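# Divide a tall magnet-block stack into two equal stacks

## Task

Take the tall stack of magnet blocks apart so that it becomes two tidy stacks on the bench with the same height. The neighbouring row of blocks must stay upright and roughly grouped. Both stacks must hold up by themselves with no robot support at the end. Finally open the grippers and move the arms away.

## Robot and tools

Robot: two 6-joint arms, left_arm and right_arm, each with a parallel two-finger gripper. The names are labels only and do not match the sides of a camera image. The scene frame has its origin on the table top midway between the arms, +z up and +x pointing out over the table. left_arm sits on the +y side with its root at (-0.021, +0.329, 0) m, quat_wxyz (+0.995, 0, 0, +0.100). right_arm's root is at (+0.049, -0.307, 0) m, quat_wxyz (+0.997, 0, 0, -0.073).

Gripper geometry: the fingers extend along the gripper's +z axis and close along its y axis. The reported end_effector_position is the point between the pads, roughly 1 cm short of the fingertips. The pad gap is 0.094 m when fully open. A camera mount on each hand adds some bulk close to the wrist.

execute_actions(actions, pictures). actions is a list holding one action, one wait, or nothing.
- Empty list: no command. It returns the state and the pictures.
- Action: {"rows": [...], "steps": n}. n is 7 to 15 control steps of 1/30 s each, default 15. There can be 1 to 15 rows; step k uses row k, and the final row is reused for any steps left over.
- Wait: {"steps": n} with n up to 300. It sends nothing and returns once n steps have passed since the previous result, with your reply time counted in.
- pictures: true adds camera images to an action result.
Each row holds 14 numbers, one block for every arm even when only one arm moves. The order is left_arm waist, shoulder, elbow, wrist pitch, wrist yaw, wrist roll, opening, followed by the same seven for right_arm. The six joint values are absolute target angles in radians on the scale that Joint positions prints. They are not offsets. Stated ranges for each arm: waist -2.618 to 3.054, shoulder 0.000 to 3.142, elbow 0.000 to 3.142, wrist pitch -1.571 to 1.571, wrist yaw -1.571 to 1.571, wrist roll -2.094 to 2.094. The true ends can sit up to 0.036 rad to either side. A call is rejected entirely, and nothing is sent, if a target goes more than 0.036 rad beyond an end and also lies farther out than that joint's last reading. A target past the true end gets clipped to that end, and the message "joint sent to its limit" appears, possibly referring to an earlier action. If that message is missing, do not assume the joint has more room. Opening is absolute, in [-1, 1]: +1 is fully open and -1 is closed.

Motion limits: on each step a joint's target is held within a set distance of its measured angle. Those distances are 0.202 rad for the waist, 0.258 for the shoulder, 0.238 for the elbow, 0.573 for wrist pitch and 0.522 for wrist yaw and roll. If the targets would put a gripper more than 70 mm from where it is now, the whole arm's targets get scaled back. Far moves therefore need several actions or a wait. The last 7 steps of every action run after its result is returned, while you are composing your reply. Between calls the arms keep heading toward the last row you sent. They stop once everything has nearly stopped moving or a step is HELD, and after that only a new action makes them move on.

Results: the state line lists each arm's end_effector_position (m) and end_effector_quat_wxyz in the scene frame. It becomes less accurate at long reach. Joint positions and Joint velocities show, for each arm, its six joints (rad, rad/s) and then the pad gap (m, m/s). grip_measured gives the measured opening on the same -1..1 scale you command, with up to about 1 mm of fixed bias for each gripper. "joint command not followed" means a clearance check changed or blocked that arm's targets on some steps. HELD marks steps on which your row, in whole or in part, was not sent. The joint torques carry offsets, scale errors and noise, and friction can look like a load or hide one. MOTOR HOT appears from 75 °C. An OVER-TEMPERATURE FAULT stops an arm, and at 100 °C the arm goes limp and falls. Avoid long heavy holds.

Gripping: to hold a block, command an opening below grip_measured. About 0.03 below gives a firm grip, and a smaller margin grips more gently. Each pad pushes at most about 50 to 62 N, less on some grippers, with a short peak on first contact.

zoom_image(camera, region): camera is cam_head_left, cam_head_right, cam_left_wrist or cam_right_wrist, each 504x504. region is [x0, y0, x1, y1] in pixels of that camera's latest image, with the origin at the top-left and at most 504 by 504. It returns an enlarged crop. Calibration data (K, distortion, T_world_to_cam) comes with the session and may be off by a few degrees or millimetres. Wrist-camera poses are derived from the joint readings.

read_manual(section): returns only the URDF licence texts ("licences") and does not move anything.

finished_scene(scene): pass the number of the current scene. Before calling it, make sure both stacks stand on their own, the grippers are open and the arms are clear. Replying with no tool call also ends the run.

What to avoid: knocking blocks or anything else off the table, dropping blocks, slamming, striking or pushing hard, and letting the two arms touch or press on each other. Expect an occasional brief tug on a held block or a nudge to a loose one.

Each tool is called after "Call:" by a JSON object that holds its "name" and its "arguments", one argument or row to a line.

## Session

Call:
{"name": "execute_actions", "arguments": {
  "actions": []
}}

Scene clock: 0.00 s of 4600.00 s.
left_arm: end_effector_position=(+0.2646, +0.3593, +0.1458) grip_measured=+1.000 end_effector_quat_wxyz=(+0.146, +0.906, -0.398, +0.010) | right_arm: end_effector_position=(+0.3419, -0.3952, +0.2884) grip_measured=+1.000 end_effector_quat_wxyz=(+0.635, +0.048, +0.744, +0.202)
Joint positions: left_arm=[ 0.053  1.775  1.569 -1.534  0.242 -2.041  0.094] | right_arm=[-0.683  0.908  0.658  0.021 -1.061  0.171  0.094]
Joint velocities: left_arm=[-0.012 -0.012 -0.007  0.022  0.007  0.022  0.   ] | right_arm=[-0.007 -0.007 -0.007 -0.022 -0.037 -0.007  0.   ]
Joint torques (N m, as the arm reports them, + toward a larger angle): no reading
camera_calibration (this result's frames):
cam_left_wrist: T_world_to_cam=[[0.546872, 0.788796, -0.280592, -0.378586], [0.562613, -0.0980518, 0.820885, -0.220902], [0.619999, -0.606784, -0.497409, 0.230638], [0, 0, 0, 1]] pos_world=[0.188325, 0.416915, 0.189828]
cam_right_wrist: T_world_to_cam=[[0.12338, -0.728116, -0.674259, -0.131961], [-0.684326, 0.429629, -0.589167, 0.620247], [0.718663, 0.534104, -0.445261, 0.194762], [0, 0, 0, 1]] pos_world=[0.300764, -0.466582, 0.363173]

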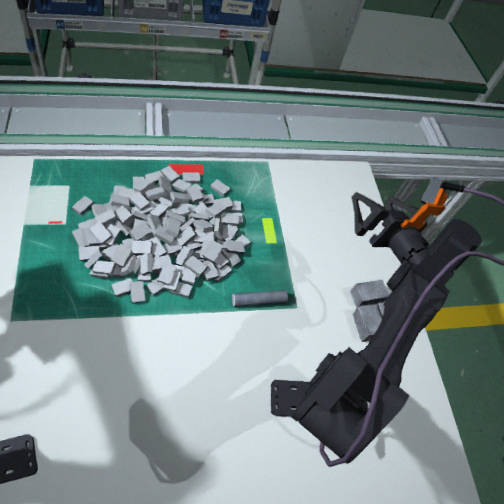

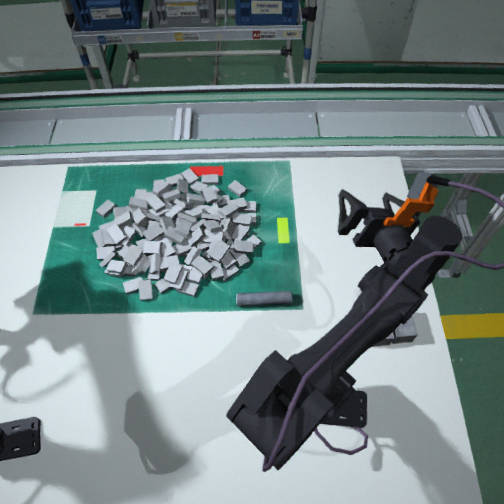

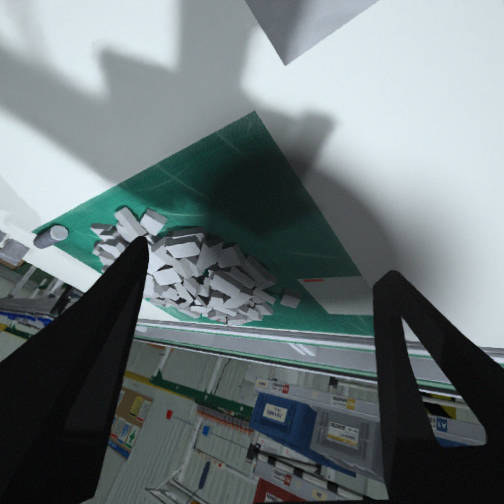

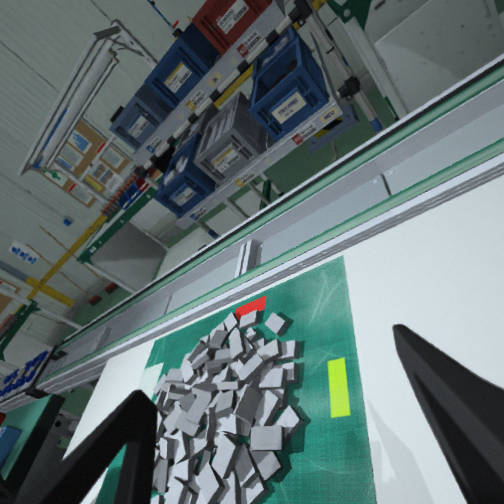

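Call:
{"name": "zoom_image", "arguments": {
  "camera": "cam_head_left",
  "region": [320, 260, 430, 370]
}}

Call:
{"name": "zoom_image", "arguments": {
  "camera": "cam_head_right",
  "region": [340, 270, 450, 380]
}}

Call:
{"name": "zoom_image", "arguments": {
  "camera": "cam_left_wrist",
  "region": [0, 200, 100, 300]
}}

Region (320, 260, 430, 370) of cam_head_left's 504x504 image, scaled by 4.582, with more detail than that image has.

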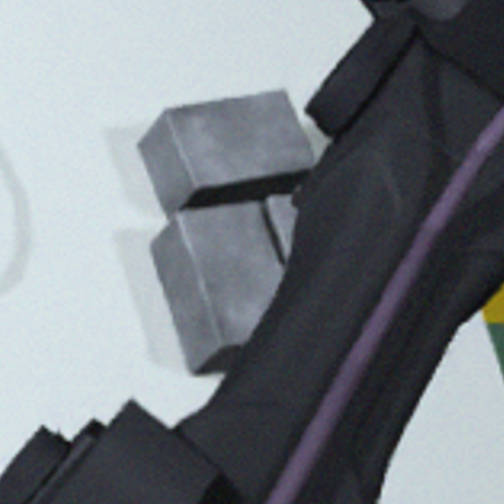

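Region (340, 270, 450, 380) of cam_head_right's 504x504 image, scaled by 4.582, with more detail than that image has.

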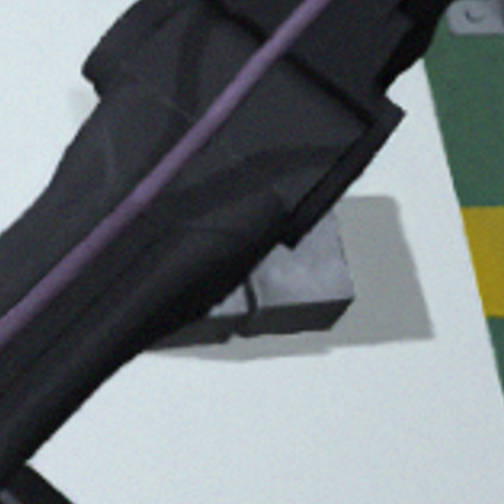

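Region (0, 200, 100, 300) of cam_left_wrist's 504x504 image, scaled by 5.040, with more detail than that image has.

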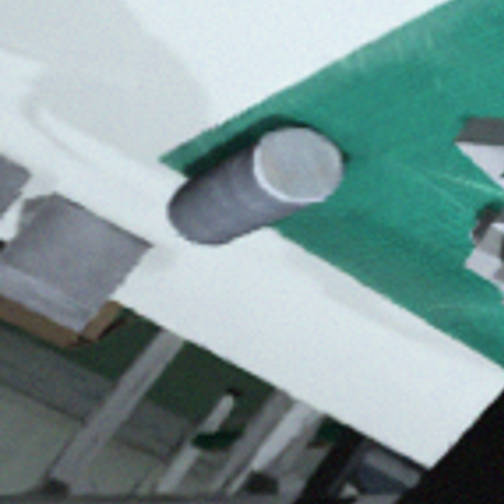

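Call:
{"name": "zoom_image", "arguments": {
  "camera": "cam_left_wrist",
  "region": [200, 0, 440, 120]
}}

Call:
{"name": "zoom_image", "arguments": {
  "camera": "cam_head_right",
  "region": [0, 250, 150, 400]
}}

Region (200, 0, 440, 120) of cam_left_wrist's 504x504 image, scaled by 2.100, with more detail than that image has.

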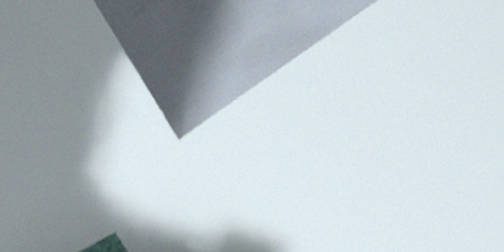

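Region (0, 250, 150, 400) of cam_head_right's 504x504 image, scaled by 3.360, with more detail than that image has.

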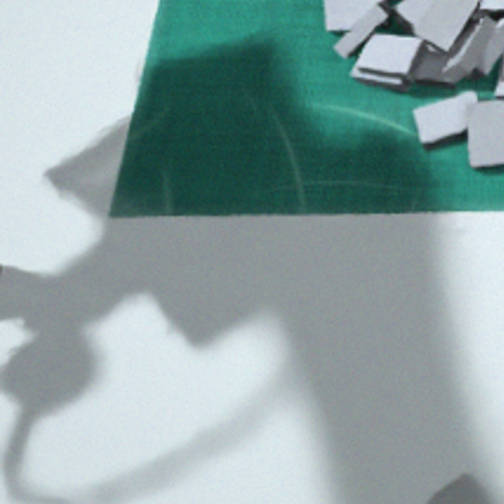

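Call:
{"name": "execute_actions", "arguments": {
  "actions": [
    {"rows": [
[0.051,1.765,1.567,-1.532,0.239,-2.034,0.98, -0.683,0.908,0.658,0.021,-1.061,0.171,1],
[0.048,1.755,1.559,-1.524,0.231,-2.014,0.95, -0.683,0.908,0.658,0.021,-1.061,0.171,1],
[0.045,1.744,1.547,-1.512,0.218,-1.982,0.90, -0.683,0.908,0.658,0.021,-1.061,0.171,1],
[0.042,1.730,1.531,-1.496,0.201,-1.938,0.85, -0.683,0.908,0.658,0.021,-1.061,0.171,1],
[0.039,1.712,1.511,-1.477,0.180,-1.886,0.80, -0.683,0.908,0.658,0.021,-1.061,0.171,1],
[0.036,1.692,1.487,-1.456,0.156,-1.826,0.74, -0.683,0.908,0.658,0.021,-1.061,0.171,1],
[0.033,1.668,1.461,-1.432,0.131,-1.763,0.68, -0.683,0.908,0.658,0.021,-1.061,0.171,1],
[0.030,1.643,1.432,-1.409,0.104,-1.697,0.62, -0.683,0.908,0.658,0.021,-1.061,0.171,1],
[0.028,1.616,1.402,-1.385,0.079,-1.634,0.56, -0.683,0.908,0.658,0.021,-1.061,0.171,1],
[0.026,1.588,1.371,-1.364,0.055,-1.575,0.50, -0.683,0.908,0.658,0.021,-1.061,0.171,1],
[0.026,1.560,1.339,-1.345,0.034,-1.522,0.44, -0.683,0.908,0.658,0.021,-1.061,0.171,1],
[0.026,1.533,1.309,-1.329,0.017,-1.478,0.39, -0.683,0.908,0.658,0.021,-1.061,0.171,1],
[0.026,1.508,1.280,-1.317,0.004,-1.446,0.34, -0.683,0.908,0.658,0.021,-1.061,0.171,1],
[0.026,1.484,1.254,-1.309,-0.004,-1.426,0.30, -0.683,0.908,0.658,0.021,-1.061,0.171,1],
[0.026,1.463,1.230,-1.307,-0.007,-1.419,0.26, -0.683,0.908,0.658,0.021,-1.061,0.171,1]
], "steps": 15}
  ]
}}

Call:
{"name": "execute_actions", "arguments": {
  "actions": [
    {"rows": [
[0.026,1.444,1.210,-1.307,-0.007,-1.419,0.23, -0.683,0.908,0.658,0.021,-1.061,0.171,1],
[0.026,1.429,1.194,-1.307,-0.007,-1.419,0.21, -0.683,0.908,0.658,0.021,-1.061,0.171,1],
[0.026,1.418,1.182,-1.307,-0.007,-1.419,0.20, -0.683,0.908,0.658,0.021,-1.061,0.171,1],
[0.026,1.411,1.174,-1.307,-0.007,-1.419,0.20, -0.683,0.908,0.658,0.021,-1.061,0.171,1],
[0.026,1.409,1.172,-1.307,-0.007,-1.419,0.20, -0.683,0.908,0.658,0.021,-1.061,0.171,1]
], "steps": 8}
  ]
}}

Call:
{"name": "execute_actions", "arguments": {
  "actions": [
    {"steps": 14}
  ],
  "pictures": true
}}

Scene clock: 5.37 s of 4600.00 s.
left_arm: end_effector_position=(+0.2575, +0.3656, +0.1400) grip_measured=+0.649 end_effector_quat_wxyz=(+0.108, +0.871, -0.478, +0.020) | right_arm: end_effector_position=(+0.3419, -0.3952, +0.2884) grip_measured=+1.000 end_effector_quat_wxyz=(+0.635, +0.048, +0.744, +0.202)
Joint positions: left_arm=[ 0.046  1.71   1.484 -1.464  0.186 -1.88   0.077] | right_arm=[-0.683  0.908  0.658  0.021 -1.061  0.171  0.094]
Joint velocities: left_arm=[-0.09  -0.637 -0.755  0.505 -0.52   1.223 -0.052] | right_arm=[ 0.022 -0.002 -0.002 -0.007  0.051  0.066  0.   ]
Joint torques (N m, as the arm reports them, + toward a larger angle): left_arm=[-0.75 -8.64  6.05 -0.05  0.04 -0.01] | right_arm=[-0.03 -1.92  7.9   1.24 -0.15  0.02]
Steps of this call (steps 1 to 90: nothing new was sent; then 2.10 s passed at rest; steps 91 to 98: the first 8 steps of this action). Readings (joint positions):
91: left_arm=[0.053 1.775 1.569 -1.533 0.242 -2.040] | right_arm=[-0.683 0.908 0.658 0.021 -1.061 0.171]
92: left_arm=[0.053 1.775 1.569 -1.533 0.242 -2.036] | right_arm=[-0.683 0.908 0.658 0.021 -1.061 0.171]
94: left_arm=[0.053 1.770 1.560 -1.520 0.235 -2.012] | right_arm=[-0.683 0.908 0.658 0.021 -1.061 0.171]
98: the state above

Scene clock: 5.63 s of 4600.00 s.
left_arm: end_effector_position=(+0.2222, +0.3782, +0.1347) grip_measured=+0.246 end_effector_quat_wxyz=(+0.021, +0.774, -0.633, +0.016) | right_arm: end_effector_position=(+0.3419, -0.3952, +0.2884) grip_measured=+1.000 end_effector_quat_wxyz=(+0.635, +0.048, +0.744, +0.202)
Joint positions: left_arm=[ 0.035  1.494  1.258 -1.349  0.052 -1.535  0.059] | right_arm=[-0.683  0.908  0.658  0.021 -1.061  0.171  0.094]
Joint velocities: left_arm=[ 0.002 -0.642 -0.676  0.286 -0.344  0.681 -0.03 ] | right_arm=[ 0.007 -0.017 -0.017 -0.007  0.007  0.022  0.   ]
Joint torques (N m, as the arm reports them, + toward a larger angle): left_arm=[-0.67 -5.66  6.11  0.48 -0.14  0.03] | right_arm=[-0.03 -2.    7.88  1.23 -0.14  0.03]
Steps of this call (steps 1 to 7: the last 7 steps of your previous action; step 8: the first step of this action). Readings (joint positions):
8: the state above

Scene clock: 6.10 s of 4600.00 s.
left_arm: end_effector_position=(+0.2087, +0.3824, +0.1303) grip_measured=+0.203 end_effector_quat_wxyz=(-0.000, -0.739, +0.673, -0.007) | right_arm: end_effector_position=(+0.3419, -0.3952, +0.2884) grip_measured=+1.000 end_effector_quat_wxyz=(+0.635, +0.048, +0.744, +0.202)
Joint positions: left_arm=[ 0.035  1.427  1.182 -1.318  0.012 -1.43   0.056] | right_arm=[-0.683  0.908  0.658  0.021 -1.061  0.171  0.094]
Joint velocities: left_arm=[ 0.007  0.002 -0.017  0.022  0.066 -0.007 -0.   ] | right_arm=[ 0.012 -0.002 -0.027 -0.007 -0.007  0.022  0.   ]
Joint torques (N m, as the arm reports them, + toward a larger angle): left_arm=[-0.66 -5.63  5.88  0.54 -0.18  0.08] | right_arm=[-0.04 -1.91  7.87  1.23 -0.16  0.02]
Kept back: nothing.
Steps of this call (steps 1 to 7: the last 7 steps of your previous action; steps 8 to 14: the robot went on to your last target). Readings (joint positions):
1: left_arm=[0.035 1.473 1.236 -1.344 0.043 -1.513] | right_arm=[-0.683 0.908 0.658 0.021 -1.061 0.171]
2: left_arm=[0.035 1.456 1.218 -1.340 0.036 -1.495] | right_arm=[-0.683 0.908 0.658 0.021 -1.061 0.171]
4: left_arm=[0.035 1.434 1.193 -1.338 0.026 -1.470] | right_arm=[-0.683 0.908 0.658 0.021 -1.061 0.171]
8: left_arm=[0.035 1.427 1.182 -1.330 0.017 -1.443] | right_arm=[-0.683 0.908 0.658 0.021 -1.061 0.171]
14: the state above
camera_calibration (this result's frames):
cam_left_wrist: T_world_to_cam=[[0.947589, 0.319394, 0.00785405, -0.312331], [0.175959, -0.542245, 0.821589, 0.0760293], [0.26667, -0.777147, -0.570026, 0.419919], [0, 0, 0, 1]] pos_world=[0.170604, 0.467322, 0.179353]
cam_right_wrist: T_world_to_cam=[[0.12338, -0.728116, -0.674259, -0.131961], [-0.684326, 0.429629, -0.589167, 0.620247], [0.718663, 0.534104, -0.445261, 0.194762], [0, 0, 0, 1]] pos_world=[0.300764, -0.466582, 0.363173]

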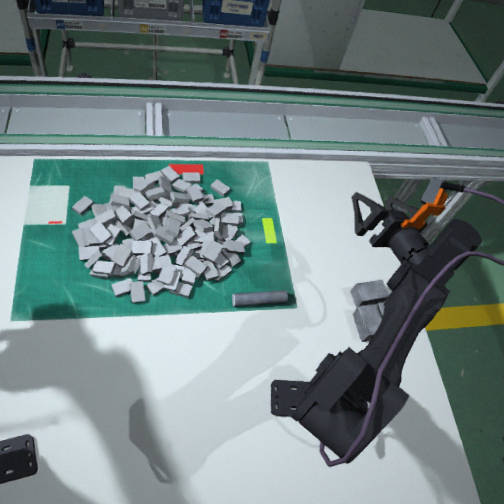

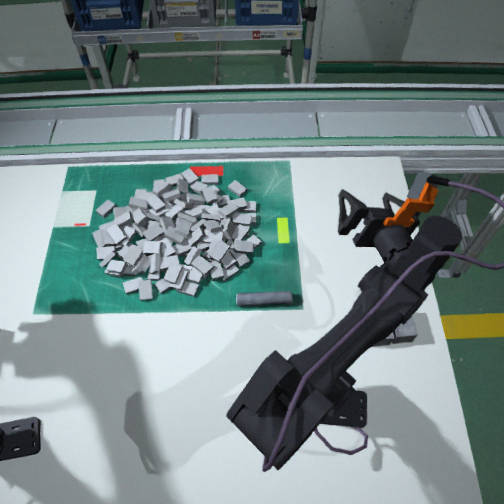

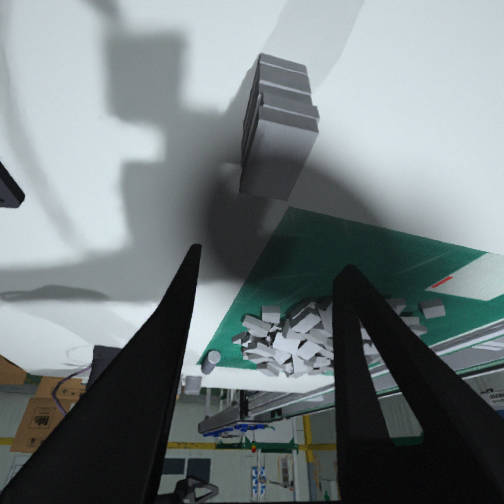

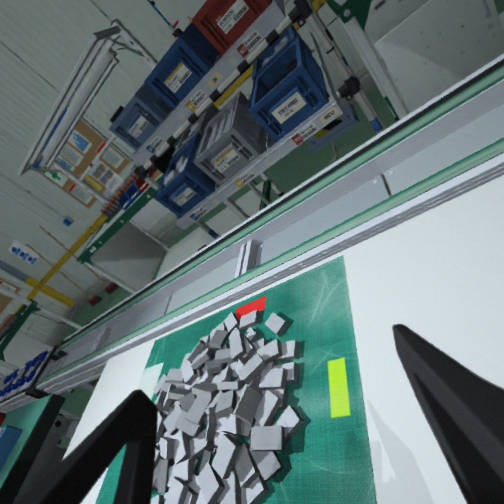

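Call:
{"name": "zoom_image", "arguments": {
  "camera": "cam_left_wrist",
  "region": [200, 40, 370, 210]
}}

Call:
{"name": "zoom_image", "arguments": {
  "camera": "cam_left_wrist",
  "region": [235, 45, 335, 145]
}}

Region (200, 40, 370, 210) of cam_left_wrist's 504x504 image, scaled by 2.965, with more detail than that image has.

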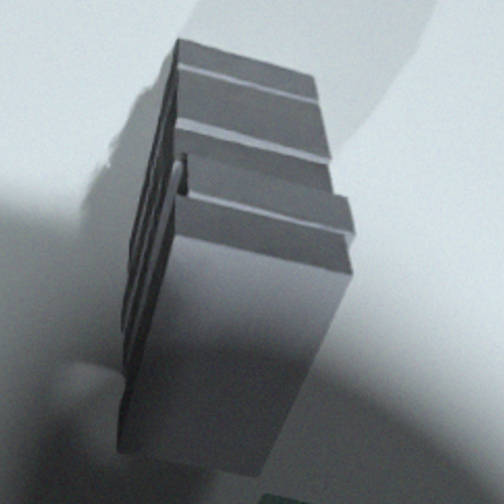

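Region (235, 45, 335, 145) of cam_left_wrist's 504x504 image, scaled by 5.040, with more detail than that image has.

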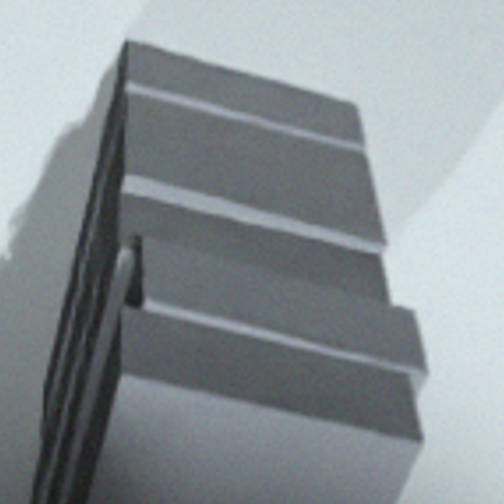

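Call:
{"name": "execute_actions", "arguments": {
  "actions": [
    {"rows": [
[0.026,1.422,1.171,-1.307,-0.012,-1.422,0.20, -0.683,0.908,0.658,0.021,-1.061,0.171,1],
[0.026,1.430,1.166,-1.300,-0.018,-1.424,0.20, -0.683,0.908,0.658,0.021,-1.061,0.171,1],
[0.026,1.432,1.159,-1.285,-0.023,-1.424,0.20, -0.683,0.908,0.658,0.021,-1.061,0.171,1],
[0.026,1.434,1.150,-1.266,-0.025,-1.424,0.20, -0.683,0.908,0.658,0.021,-1.061,0.171,1],
[0.026,1.436,1.138,-1.244,-0.025,-1.424,0.20, -0.683,0.908,0.658,0.021,-1.061,0.171,1],
[0.026,1.439,1.124,-1.221,-0.025,-1.424,0.20, -0.683,0.908,0.658,0.021,-1.061,0.171,1],
[0.026,1.443,1.108,-1.195,-0.025,-1.424,0.20, -0.683,0.908,0.658,0.021,-1.061,0.171,1],
[0.026,1.447,1.091,-1.168,-0.025,-1.424,0.20, -0.683,0.908,0.658,0.021,-1.061,0.171,1],
[0.026,1.451,1.072,-1.141,-0.025,-1.424,0.20, -0.683,0.908,0.658,0.021,-1.061,0.171,1],
[0.026,1.455,1.053,-1.113,-0.025,-1.424,0.20, -0.683,0.908,0.658,0.021,-1.061,0.171,1],
[0.026,1.459,1.033,-1.086,-0.025,-1.424,0.20, -0.683,0.908,0.658,0.021,-1.061,0.171,1],
[0.026,1.464,1.013,-1.060,-0.025,-1.424,0.20, -0.683,0.908,0.658,0.021,-1.061,0.171,1],
[0.026,1.468,0.994,-1.035,-0.025,-1.424,0.20, -0.683,0.908,0.658,0.021,-1.061,0.171,1],
[0.026,1.472,0.975,-1.013,-0.025,-1.424,0.20, -0.683,0.908,0.658,0.021,-1.061,0.171,1],
[0.026,1.476,0.957,-0.993,-0.025,-1.424,0.20, -0.683,0.908,0.658,0.021,-1.061,0.171,1]
], "steps": 15}
  ]
}}

Call:
{"name": "execute_actions", "arguments": {
  "actions": [
    {"rows": [
[0.026,1.479,0.942,-0.975,-0.025,-1.424,0.20, -0.683,0.908,0.658,0.021,-1.061,0.171,1],
[0.026,1.482,0.928,-0.961,-0.025,-1.424,0.20, -0.683,0.908,0.658,0.021,-1.061,0.171,1],
[0.026,1.485,0.916,-0.950,-0.025,-1.424,0.20, -0.683,0.908,0.658,0.021,-1.061,0.171,1],
[0.026,1.487,0.906,-0.944,-0.025,-1.424,0.18, -0.683,0.908,0.658,0.021,-1.061,0.171,1],
[0.026,1.488,0.899,-0.941,-0.025,-1.424,0.15, -0.683,0.908,0.658,0.021,-1.061,0.171,1],
[0.026,1.489,0.895,-0.942,-0.025,-1.424,0.11, -0.683,0.908,0.658,0.021,-1.061,0.171,1],
[0.026,1.4895,0.8935,-0.947,-0.025,-1.424,0.07, -0.683,0.908,0.658,0.021,-1.061,0.171,1],
[0.026,1.4895,0.8935,-0.955,-0.025,-1.424,0.03, -0.683,0.908,0.658,0.021,-1.061,0.171,1],
[0.026,1.4895,0.8935,-0.961,-0.025,-1.424,-0.01, -0.683,0.908,0.658,0.021,-1.061,0.171,1],
[0.026,1.4895,0.8935,-0.961,-0.025,-1.424,-0.05, -0.683,0.908,0.658,0.021,-1.061,0.171,1],
[0.026,1.4895,0.8935,-0.961,-0.025,-1.424,-0.09, -0.683,0.908,0.658,0.021,-1.061,0.171,1],
[0.026,1.4895,0.8935,-0.961,-0.025,-1.424,-0.13, -0.683,0.908,0.658,0.021,-1.061,0.171,1],
[0.026,1.4895,0.8935,-0.961,-0.025,-1.424,-0.17, -0.683,0.908,0.658,0.021,-1.061,0.171,1],
[0.026,1.4895,0.8935,-0.961,-0.025,-1.424,-0.20, -0.683,0.908,0.658,0.021,-1.061,0.171,1]
], "steps": 14}
  ]
}}

Call:
{"name": "execute_actions", "arguments": {
  "actions": [
    {"steps": 9}
  ],
  "pictures": true
}}

Call:
{"name": "zoom_image", "arguments": {
  "camera": "cam_left_wrist",
  "region": [170, 140, 400, 370]
}}

Scene clock: 15.03 s of 4600.00 s.
left_arm: end_effector_position=(+0.2120, +0.3859, +0.1171) grip_measured=+0.203 end_effector_quat_wxyz=(+0.011, -0.738, +0.675, -0.006) | right_arm: end_effector_position=(+0.3419, -0.3952, +0.2884) grip_measured=+1.000 end_effector_quat_wxyz=(+0.635, +0.048, +0.744, +0.202)
Joint positions: left_arm=[ 0.035  1.428  1.13  -1.248 -0.003 -1.425  0.056] | right_arm=[-0.683  0.908  0.658  0.021 -1.061  0.171  0.094]
Joint velocities: left_arm=[ 0.012  0.046 -0.427  0.432  0.007  0.007 -0.   ] | right_arm=[ 0.017 -0.002 -0.007  0.007 -0.022  0.007  0.   ]
Joint torques (N m, as the arm reports them, + toward a larger angle): left_arm=[-0.69 -3.02  5.63  0.51 -0.2   0.02] | right_arm=[-0.02 -1.93  7.89  1.23 -0.16  0.02]
Steps of this call (steps 1 to 30: the robot went on to your last target; steps 31 to 90: nothing new was sent; then 5.67 s passed at rest; steps 91 to 98: the first 8 steps of this action). Readings (joint positions):
91: left_arm=[0.035 1.427 1.182 -1.315 0.010 -1.425] | right_arm=[-0.683 0.908 0.658 0.021 -1.061 0.171]
92: left_arm=[0.035 1.427 1.182 -1.314 0.008 -1.425] | right_arm=[-0.683 0.908 0.658 0.021 -1.061 0.171]
94: left_arm=[0.035 1.427 1.176 -1.304 0.003 -1.425] | right_arm=[-0.683 0.908 0.658 0.021 -1.061 0.171]
98: the state above

Scene clock: 15.50 s of 4600.00 s.
left_arm: end_effector_position=(+0.2080, +0.3856, +0.0493) grip_measured=+0.089 end_effector_quat_wxyz=(+0.004, -0.738, +0.675, +0.001) | right_arm: end_effector_position=(+0.3419, -0.3952, +0.2884) grip_measured=+1.000 end_effector_quat_wxyz=(+0.635, +0.048, +0.744, +0.202)
Joint positions: left_arm=[ 0.035  1.485  0.906 -0.987 -0.006 -1.425  0.051] | right_arm=[-0.683  0.908  0.658  0.021 -1.061  0.171  0.094]
Joint velocities: left_arm=[-0.017  0.022 -0.139  0.139 -0.022  0.007 -0.034] | right_arm=[-0.007 -0.017 -0.002  0.051  0.022  0.007  0.   ]
Joint torques (N m, as the arm reports them, + toward a larger angle): left_arm=[-0.65 -4.33  6.18  0.59 -0.21  0.01] | right_arm=[-0.08 -1.92  7.88  1.22 -0.14  0.03]
Steps of this call (steps 1 to 7: the last 7 steps of your previous action; steps 8 to 14: the first 7 steps of this action). Readings (joint positions):
8: left_arm=[0.035 1.469 0.978 -1.070 -0.006 -1.425] | right_arm=[-0.683 0.908 0.658 0.021 -1.061 0.171]
9: left_arm=[0.035 1.473 0.961 -1.050 -0.006 -1.425] | right_arm=[-0.683 0.908 0.658 0.021 -1.061 0.171]
11: left_arm=[0.035 1.480 0.932 -1.017 -0.006 -1.425] | right_arm=[-0.683 0.908 0.658 0.021 -1.061 0.171]
14: the state above

Scene clock: 15.80 s of 4600.00 s.
left_arm: end_effector_position=(+0.2103, +0.3862, +0.0480) grip_measured=-0.196 end_effector_quat_wxyz=(+0.008, -0.738, +0.675, -0.001) | right_arm: end_effector_position=(+0.3419, -0.3952, +0.2884) grip_measured=+1.000 end_effector_quat_wxyz=(+0.635, +0.048, +0.744, +0.202)
Joint positions: left_arm=[ 0.035  1.486  0.901 -0.971 -0.007 -1.425  0.038] | right_arm=[-0.683  0.908  0.658  0.021 -1.061  0.171  0.094]
Joint velocities: left_arm=[ 0.007  0.022  0.007  0.051 -0.081 -0.007 -0.004] | right_arm=[-0.032 -0.022 -0.002 -0.051 -0.007 -0.007  0.   ]
Joint torques (N m, as the arm reports them, + toward a larger angle): left_arm=[-0.64 -4.28  5.68  0.58 -0.21  0.01] | right_arm=[-0.06 -1.93  7.88  1.23 -0.14  0.04]
Kept back: nothing.
Steps of this call (steps 1 to 7: the last 7 steps of your previous action; steps 8 to 9: the robot went on to your last target). Readings (joint positions):
1: left_arm=[0.035 1.486 0.903 -0.983 -0.006 -1.425] | right_arm=[-0.683 0.908 0.658 0.021 -1.061 0.171]
2: left_arm=[0.035 1.486 0.902 -0.981 -0.006 -1.425] | right_arm=[-0.683 0.908 0.658 0.021 -1.061 0.171]
4: left_arm=[0.035 1.486 0.901 -0.977 -0.007 -1.425] | right_arm=[-0.683 0.908 0.658 0.021 -1.061 0.171]
8: left_arm=[0.035 1.486 0.901 -0.972 -0.007 -1.425] | right_arm=[-0.683 0.908 0.658 0.021 -1.061 0.171]
9: the state above
camera_calibration (this result's frames):
cam_left_wrist: T_world_to_cam=[[0.948945, 0.315018, 0.0163524, -0.313462], [0.171656, -0.559191, 0.811073, 0.153318], [0.264646, -0.766857, -0.584716, 0.372737], [0, 0, 0, 1]] pos_world=[0.172497, 0.470316, 0.0987188]
cam_right_wrist: T_world_to_cam=[[0.12338, -0.728116, -0.674259, -0.131961], [-0.684326, 0.429629, -0.589167, 0.620247], [0.718663, 0.534104, -0.445261, 0.194762], [0, 0, 0, 1]] pos_world=[0.300764, -0.466582, 0.363173]

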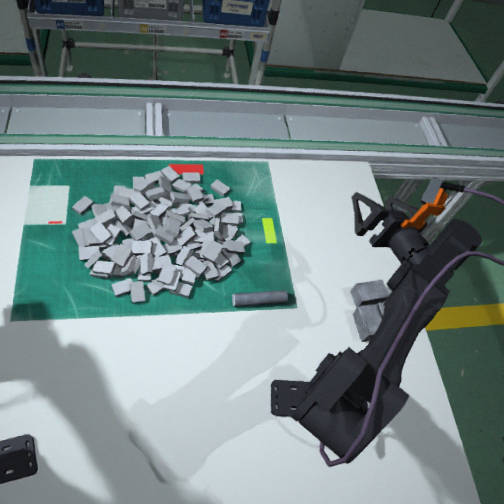

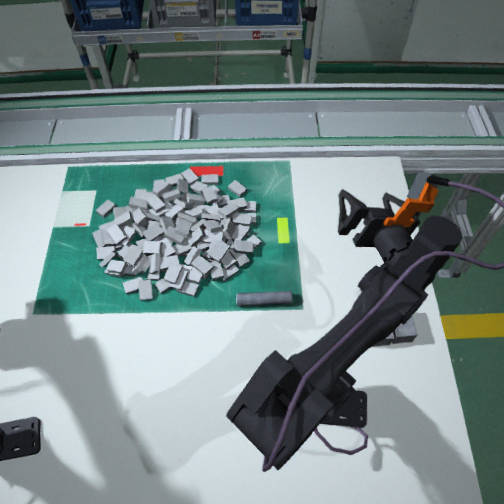

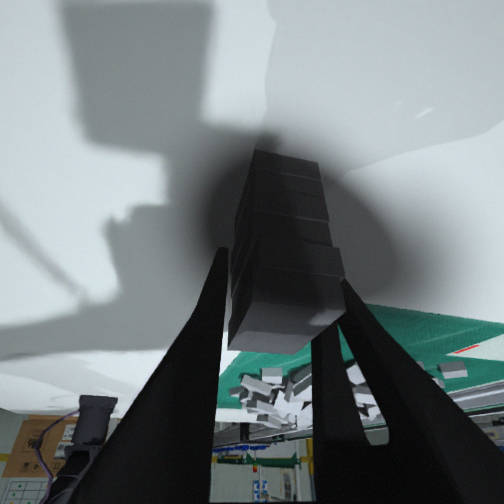

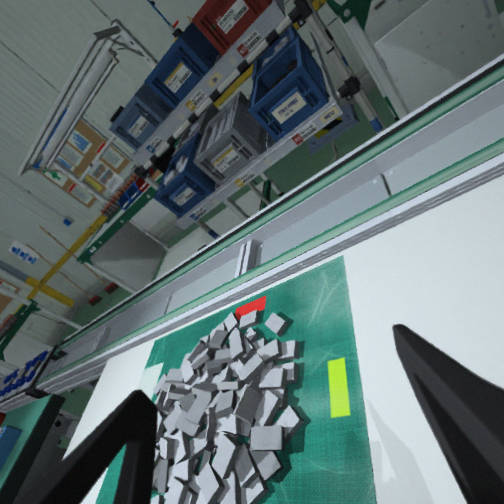

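Region (170, 140, 400, 370) of cam_left_wrist's 504x504 image, scaled by 2.191, with more detail than that image has.

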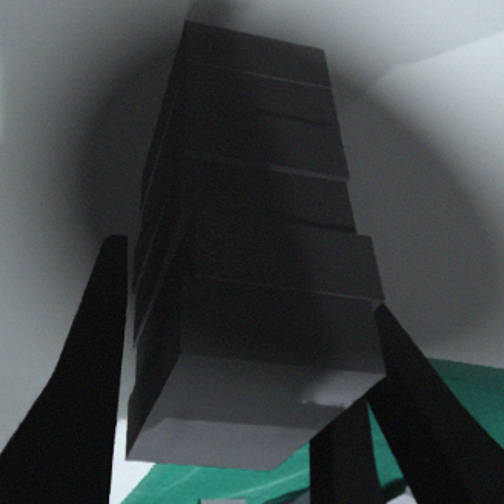

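Call:
{"name": "execute_actions", "arguments": {
  "actions": []
}}

Scene clock: 17.33 s of 4600.00 s.
left_arm: end_effector_position=(+0.2108, +0.3863, +0.0480) grip_measured=-0.197 end_effector_quat_wxyz=(+0.009, -0.738, +0.675, -0.002) | right_arm: end_effector_position=(+0.3419, -0.3952, +0.2884) grip_measured=+1.000 end_effector_quat_wxyz=(+0.635, +0.048, +0.744, +0.202)
Joint positions: left_arm=[ 0.035  1.486  0.901 -0.969 -0.007 -1.425  0.038] | right_arm=[-0.683  0.908  0.658  0.021 -1.061  0.171  0.094]
Joint velocities: left_arm=[ 0.002 -0.002  0.002 -0.081 -0.007 -0.066 -0.   ] | right_arm=[-0.002  0.002  0.012  0.007  0.007  0.051  0.   ]
Joint torques (N m, as the arm reports them, + toward a larger angle): left_arm=[-0.84 -4.24  5.87  0.57 -0.18  0.01] | right_arm=[-0.03 -1.95  7.89  1.23 -0.13  0.03]
Kept back: nothing.
Steps of this call (steps 1 to 30: the robot went on to your last target; steps 31 to 46: nothing new was sent). Readings (joint positions):
1: left_arm=[0.035 1.486 0.901 -0.971 -0.007 -1.425] | right_arm=[-0.683 0.908 0.658 0.021 -1.061 0.171]
2: left_arm=[0.035 1.486 0.901 -0.970 -0.007 -1.425] | right_arm=[-0.683 0.908 0.658 0.021 -1.061 0.171]
4: left_arm=[0.035 1.486 0.901 -0.970 -0.007 -1.425] | right_arm=[-0.683 0.908 0.658 0.021 -1.061 0.171]
8: left_arm=[0.035 1.486 0.901 -0.969 -0.007 -1.425] | right_arm=[-0.683 0.908 0.658 0.021 -1.061 0.171]
46: the state above
All arms were judged still, so your last target was given up. Only a new action makes them travel on or press farther. Fingers that are still opening or closing keep moving.
camera_calibration (this result's frames):
cam_left_wrist: T_world_to_cam=[[0.948913, 0.31501, 0.0182525, -0.314016], [0.170151, -0.559551, 0.811142, 0.153748], [0.265731, -0.766597, -0.584565, 0.372368], [0, 0, 0, 1]] pos_world=[0.172864, 0.470404, 0.098693]
cam_right_wrist: T_world_to_cam=[[0.12338, -0.728116, -0.674259, -0.131961], [-0.684326, 0.429629, -0.589167, 0.620247], [0.718663, 0.534104, -0.445261, 0.194762], [0, 0, 0, 1]] pos_world=[0.300764, -0.466582, 0.363173]

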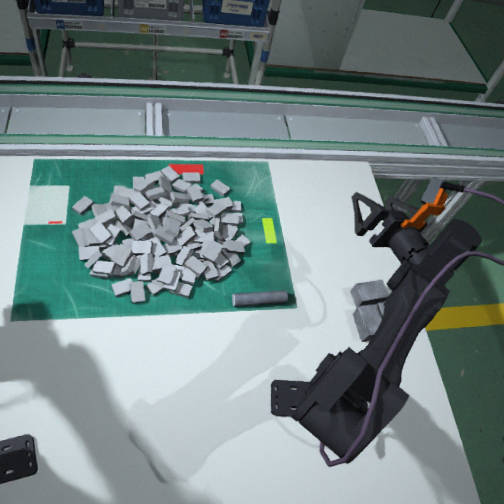

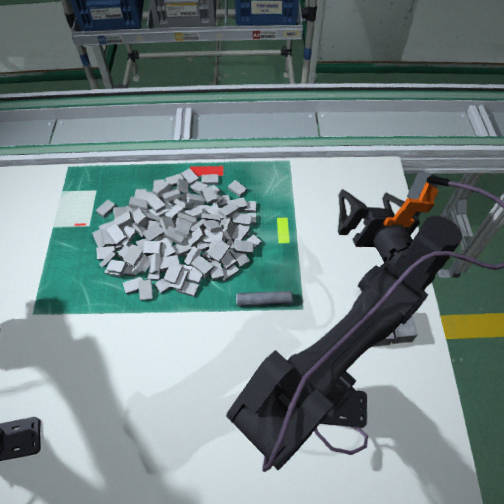

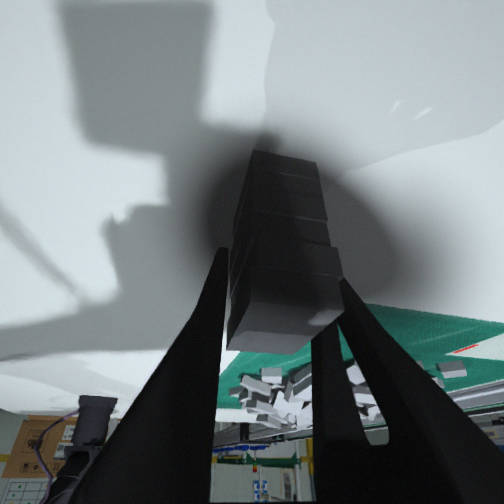

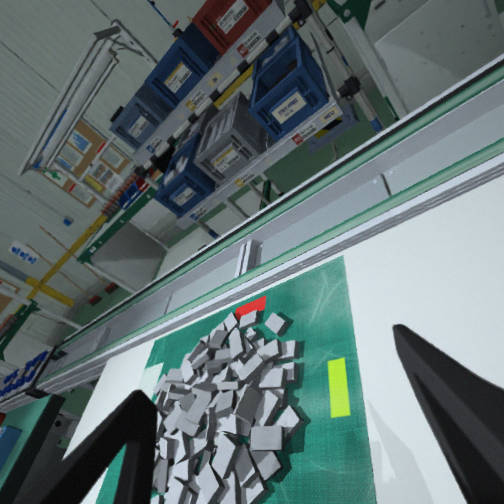

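Call:
{"name": "zoom_image", "arguments": {
  "camera": "cam_left_wrist",
  "region": [180, 130, 400, 370]
}}

Region (180, 130, 400, 370) of cam_left_wrist's 504x504 image, scaled by 2.100, with more detail than that image has; it fills the left 462 columns of this view, and the rest is white.

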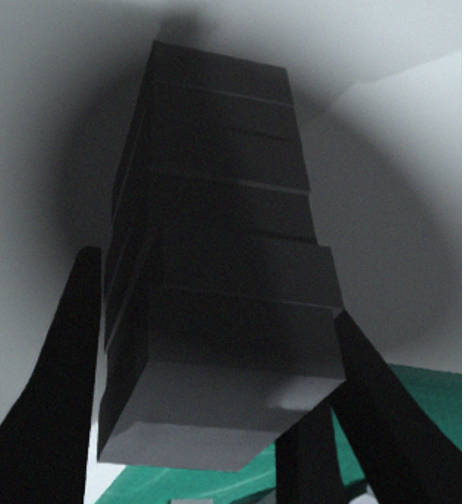

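Call:
{"name": "zoom_image", "arguments": {
  "camera": "cam_left_wrist",
  "region": [200, 190, 320, 320]
}}

Region (200, 190, 320, 320) of cam_left_wrist's 504x504 image, scaled by 3.877, with more detail than that image has; it fills the left 465 columns of this view, and the rest is white.

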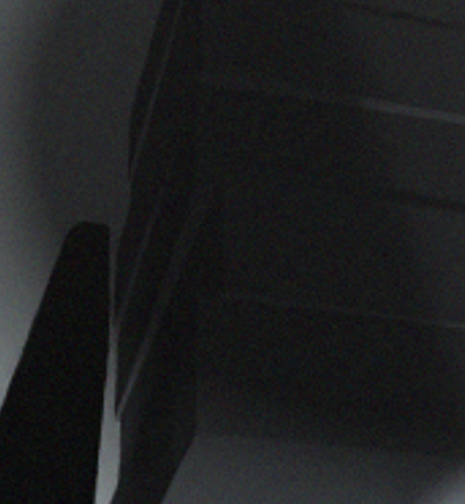

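Call:
{"name": "execute_actions", "arguments": {
  "actions": [
    {"rows": [[0.026,1.4915,0.8935,-0.961,-0.025,-1.424,-0.20,-0.683,0.908,0.658,0.021,-1.061,0.171,1],[0.026,1.494,0.8935,-0.961,-0.025,-1.424,-0.20,-0.683,0.908,0.658,0.021,-1.061,0.171,1],[0.026,1.4965,0.8935,-0.961,-0.025,-1.424,-0.20,-0.683,0.908,0.658,0.021,-1.061,0.171,1],[0.026,1.499,0.8935,-0.961,-0.025,-1.424,-0.20,-0.683,0.908,0.658,0.021,-1.061,0.171,1],[0.026,1.5005,0.8935,-0.961,-0.025,-1.424,-0.20,-0.683,0.908,0.658,0.021,-1.061,0.171,1]], "steps": 14}
  ]
}}

Scene clock: 21.03 s of 4600.00 s.
left_arm: end_effector_position=(+0.2109, +0.3864, +0.0480) grip_measured=-0.197 end_effector_quat_wxyz=(+0.009, -0.738, +0.675, -0.002) | right_arm: end_effector_position=(+0.3419, -0.3952, +0.2884) grip_measured=+1.000 end_effector_quat_wxyz=(+0.635, +0.048, +0.744, +0.202)
Joint positions: left_arm=[ 0.035  1.486  0.901 -0.969 -0.007 -1.425  0.038] | right_arm=[-0.683  0.908  0.658  0.021 -1.061  0.171  0.094]
Joint velocities: left_arm=[ 0.012 -0.002 -0.002 -0.022  0.037  0.066  0.   ] | right_arm=[ 0.027 -0.017  0.002  0.037 -0.066 -0.051  0.   ]
Joint torques (N m, as the arm reports them, + toward a larger angle): left_arm=[-0.71 -3.39  5.88  0.56 -0.22  0.03] | right_arm=[-0.05 -1.93  7.9   1.23 -0.16  0.03]
Steps of this call (steps 1 to 90: nothing new was sent; then 0.47 s passed at rest; steps 91 to 97: the first 7 steps of this action). Readings (joint positions):
91: left_arm=[0.035 1.486 0.901 -0.969 -0.007 -1.425] | right_arm=[-0.683 0.908 0.658 0.021 -1.061 0.171]
92: left_arm=[0.035 1.486 0.901 -0.969 -0.007 -1.425] | right_arm=[-0.683 0.908 0.658 0.021 -1.061 0.171]
94: left_arm=[0.035 1.486 0.901 -0.969 -0.007 -1.425] | right_arm=[-0.683 0.908 0.658 0.021 -1.061 0.171]
97: the state above

Call:
{"name": "execute_actions", "arguments": {
  "actions": [
    {"rows": [[0.026,1.503,0.8935,-0.961,-0.025,-1.424,-0.20,-0.683,0.908,0.658,0.021,-1.061,0.171,1],[0.026,1.505,0.8935,-0.961,-0.025,-1.424,-0.20,-0.683,0.908,0.658,0.021,-1.061,0.171,1],[0.026,1.507,0.8935,-0.961,-0.025,-1.424,-0.20,-0.683,0.908,0.658,0.021,-1.061,0.171,1],[0.026,1.507,0.8935,-0.961,-0.025,-1.424,-0.20,-0.683,0.908,0.658,0.021,-1.061,0.171,1],[0.026,1.503,0.8935,-0.961,-0.025,-1.424,-0.20,-0.683,0.908,0.658,0.021,-1.061,0.171,1],[0.026,1.501,0.8935,-0.961,-0.025,-1.424,-0.20,-0.683,0.908,0.658,0.021,-1.061,0.171,1]], "steps": 15}
  ]
}}

Scene clock: 21.57 s of 4600.00 s.
left_arm: end_effector_position=(+0.2102, +0.3862, +0.0454) grip_measured=-0.197 end_effector_quat_wxyz=(+0.004, -0.738, +0.675, +0.001) | right_arm: end_effector_position=(+0.3419, -0.3952, +0.2884) grip_measured=+1.000 end_effector_quat_wxyz=(+0.635, +0.048, +0.744, +0.202)
Joint positions: left_arm=[ 0.035  1.498  0.901 -0.968 -0.007 -1.425  0.038] | right_arm=[-0.683  0.908  0.658  0.021 -1.061  0.171  0.094]
Joint velocities: left_arm=[ 0.017 -0.002  0.002  0.125 -0.022  0.037 -0.   ] | right_arm=[ 0.002 -0.002  0.007  0.007 -0.007 -0.051  0.   ]
Joint torques (N m, as the arm reports them, + toward a larger angle): left_arm=[-0.67 -4.5   5.7   0.5  -0.21  0.01] | right_arm=[ 0.   -1.9   7.85  1.24 -0.14  0.02]
Steps of this call (steps 1 to 7: the last 7 steps of your previous action; step 8: the robot went on to your last target; steps 9 to 16: the first 8 steps of this action). Readings (joint positions):
9: left_arm=[0.035 1.487 0.901 -0.969 -0.007 -1.425] | right_arm=[-0.683 0.908 0.658 0.021 -1.061 0.171]
10: left_arm=[0.035 1.489 0.901 -0.968 -0.007 -1.425] | right_arm=[-0.683 0.908 0.658 0.021 -1.061 0.171]
12: left_arm=[0.035 1.496 0.901 -0.968 -0.007 -1.425] | right_arm=[-0.683 0.908 0.658 0.021 -1.061 0.171]
16: the state above

Call:
{"name": "execute_actions", "arguments": {
  "actions": [
    {"rows": [[0.026,1.499,0.8935,-0.965,-0.025,-1.424,-0.25,-0.683,0.908,0.658,0.021,-1.061,0.171,1],[0.026,1.499,0.8935,-0.965,-0.025,-1.424,-0.30,-0.683,0.908,0.658,0.021,-1.061,0.171,1],[0.026,1.499,0.8935,-0.965,-0.025,-1.424,-0.335,-0.683,0.908,0.658,0.021,-1.061,0.171,1],[0.026,1.499,0.8935,-0.965,-0.025,-1.424,-0.36,-0.683,0.908,0.658,0.021,-1.061,0.171,1],[0.026,1.499,0.8935,-0.965,-0.025,-1.424,-0.38,-0.683,0.908,0.658,0.021,-1.061,0.171,1],[0.026,1.499,0.8935,-0.965,-0.025,-1.424,-0.395,-0.683,0.908,0.658,0.021,-1.061,0.171,1],[0.026,1.499,0.8935,-0.965,-0.025,-1.424,-0.41,-0.683,0.908,0.658,0.021,-1.061,0.171,1],[0.026,1.499,0.8935,-0.965,-0.025,-1.424,-0.42,-0.683,0.908,0.658,0.021,-1.061,0.171,1],[0.026,1.499,0.8935,-0.965,-0.025,-1.424,-0.43,-0.683,0.908,0.658,0.021,-1.061,0.171,1],[0.026,1.499,0.8935,-0.965,-0.025,-1.424,-0.44,-0.683,0.908,0.658,0.021,-1.061,0.171,1],[0.026,1.499,0.8935,-0.965,-0.025,-1.424,-0.45,-0.683,0.908,0.658,0.021,-1.061,0.171,1],[0.026,1.499,0.8935,-0.965,-0.025,-1.424,-0.46,-0.683,0.908,0.658,0.021,-1.061,0.171,1],[0.026,1.499,0.8935,-0.965,-0.025,-1.424,-0.47,-0.683,0.908,0.658,0.021,-1.061,0.171,1]], "steps": 13}
  ]
}}

Call:
{"name": "execute_actions", "arguments": {
  "actions": [
    {"rows": [[0.026,1.499,0.8935,-0.965,-0.025,-1.424,-0.475,-0.683,0.908,0.658,0.021,-1.061,0.171,1]], "steps": 11}
  ],
  "pictures": true
}}

Scene clock: 22.53 s of 4600.00 s.
left_arm: end_effector_position=(+0.2109, +0.3864, +0.0454) grip_measured=-0.385 end_effector_quat_wxyz=(+0.006, -0.738, +0.675, +0.001) | right_arm: end_effector_position=(+0.3419, -0.3952, +0.2884) grip_measured=+1.000 end_effector_quat_wxyz=(+0.635, +0.048, +0.744, +0.202)
Joint positions: left_arm=[ 0.035  1.498  0.901 -0.965 -0.007 -1.425  0.029] | right_arm=[-0.683  0.908  0.658  0.021 -1.061  0.171  0.094]
Joint velocities: left_arm=[-0.002 -0.002 -0.007  0.051  0.022 -0.066 -0.014] | right_arm=[ 0.007  0.002 -0.007 -0.051 -0.007  0.007  0.   ]
Joint torques (N m, as the arm reports them, + toward a larger angle): left_arm=[-0.67 -4.53  5.74  0.42 -0.18  0.02] | right_arm=[-0.03 -1.97  7.84  1.23 -0.15  0.03]
Steps of this call (steps 1 to 7: the last 7 steps of your previous action; steps 8 to 15: the robot went on to your last target; steps 16 to 23: nothing new was sent; steps 24 to 29: the first 6 steps of this action). Readings (joint positions):
24: left_arm=[0.035 1.498 0.901 -0.968 -0.007 -1.425] | right_arm=[-0.683 0.908 0.658 0.021 -1.061 0.171]
25: left_arm=[0.035 1.498 0.901 -0.968 -0.007 -1.425] | right_arm=[-0.683 0.908 0.658 0.021 -1.061 0.171]
27: left_arm=[0.035 1.498 0.901 -0.968 -0.007 -1.425] | right_arm=[-0.683 0.908 0.658 0.021 -1.061 0.171]
29: the state above

Scene clock: 22.90 s of 4600.00 s.
left_arm: end_effector_position=(+0.2109, +0.3865, +0.0454) grip_measured=-0.437 end_effector_quat_wxyz=(+0.006, -0.738, +0.675, +0.001) | right_arm: end_effector_position=(+0.3419, -0.3952, +0.2884) grip_measured=+1.000 end_effector_quat_wxyz=(+0.635, +0.048, +0.744, +0.202)
Joint positions: left_arm=[ 0.035  1.498  0.901 -0.965 -0.008 -1.425  0.026] | right_arm=[-0.683  0.908  0.658  0.021 -1.061  0.171  0.094]
Joint velocities: left_arm=[-0.027 -0.002 -0.002 -0.007 -0.051 -0.007  0.001] | right_arm=[ 0.012  0.002  0.002 -0.007  0.007 -0.022  0.   ]
Joint torques (N m, as the arm reports them, + toward a larger angle): left_arm=[-0.71 -4.56  5.7   0.45 -0.23  0.03] | right_arm=[-0.07 -1.9   7.93  1.24 -0.15  0.01]
Steps of this call (steps 1 to 7: the last 7 steps of your previous action; steps 8 to 11: the first 4 steps of this action). Readings (joint positions):
8: left_arm=[0.035 1.498 0.901 -0.965 -0.008 -1.425] | right_arm=[-0.683 0.908 0.658 0.021 -1.061 0.171]
9: left_arm=[0.035 1.498 0.901 -0.965 -0.008 -1.425] | right_arm=[-0.683 0.908 0.658 0.021 -1.061 0.171]
11: the state above
camera_calibration (this result's frames):
cam_left_wrist: T_world_to_cam=[[0.949024, 0.315035, 0.010337, -0.313816], [0.176617, -0.55864, 0.810387, 0.154299], [0.261075, -0.767251, -0.585803, 0.372199], [0, 0, 0, 1]] pos_world=[0.173395, 0.470631, 0.0962373]
cam_right_wrist: T_world_to_cam=[[0.12338, -0.728116, -0.674259, -0.131961], [-0.684326, 0.429629, -0.589167, 0.620247], [0.718663, 0.534104, -0.445261, 0.194762], [0, 0, 0, 1]] pos_world=[0.300764, -0.466582, 0.363173]

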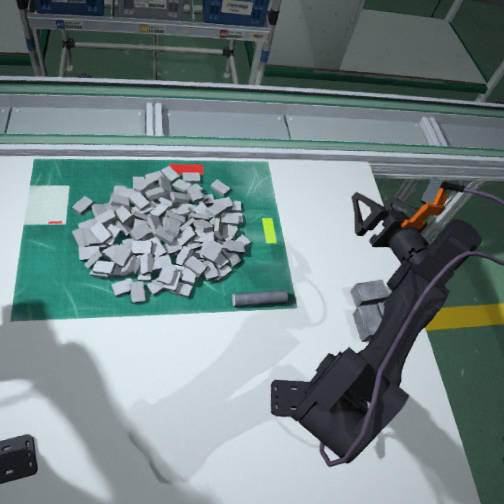

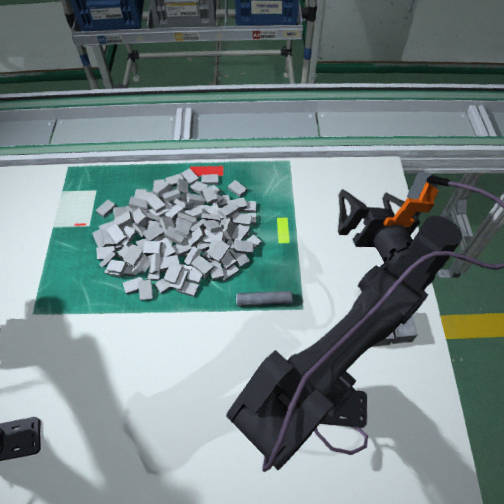

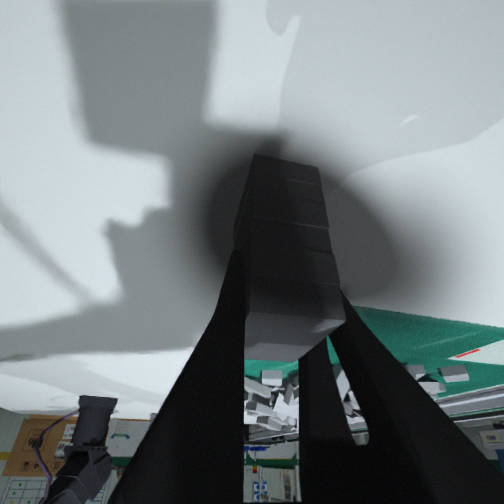

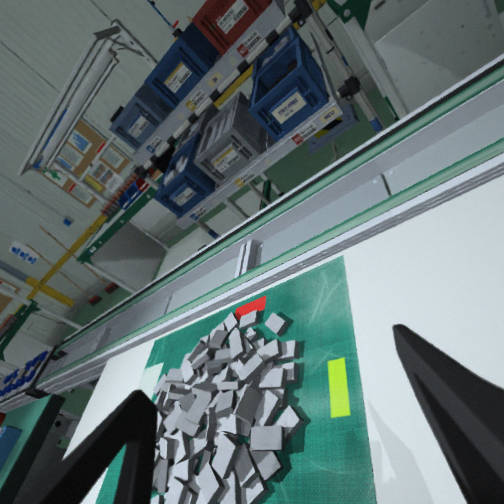

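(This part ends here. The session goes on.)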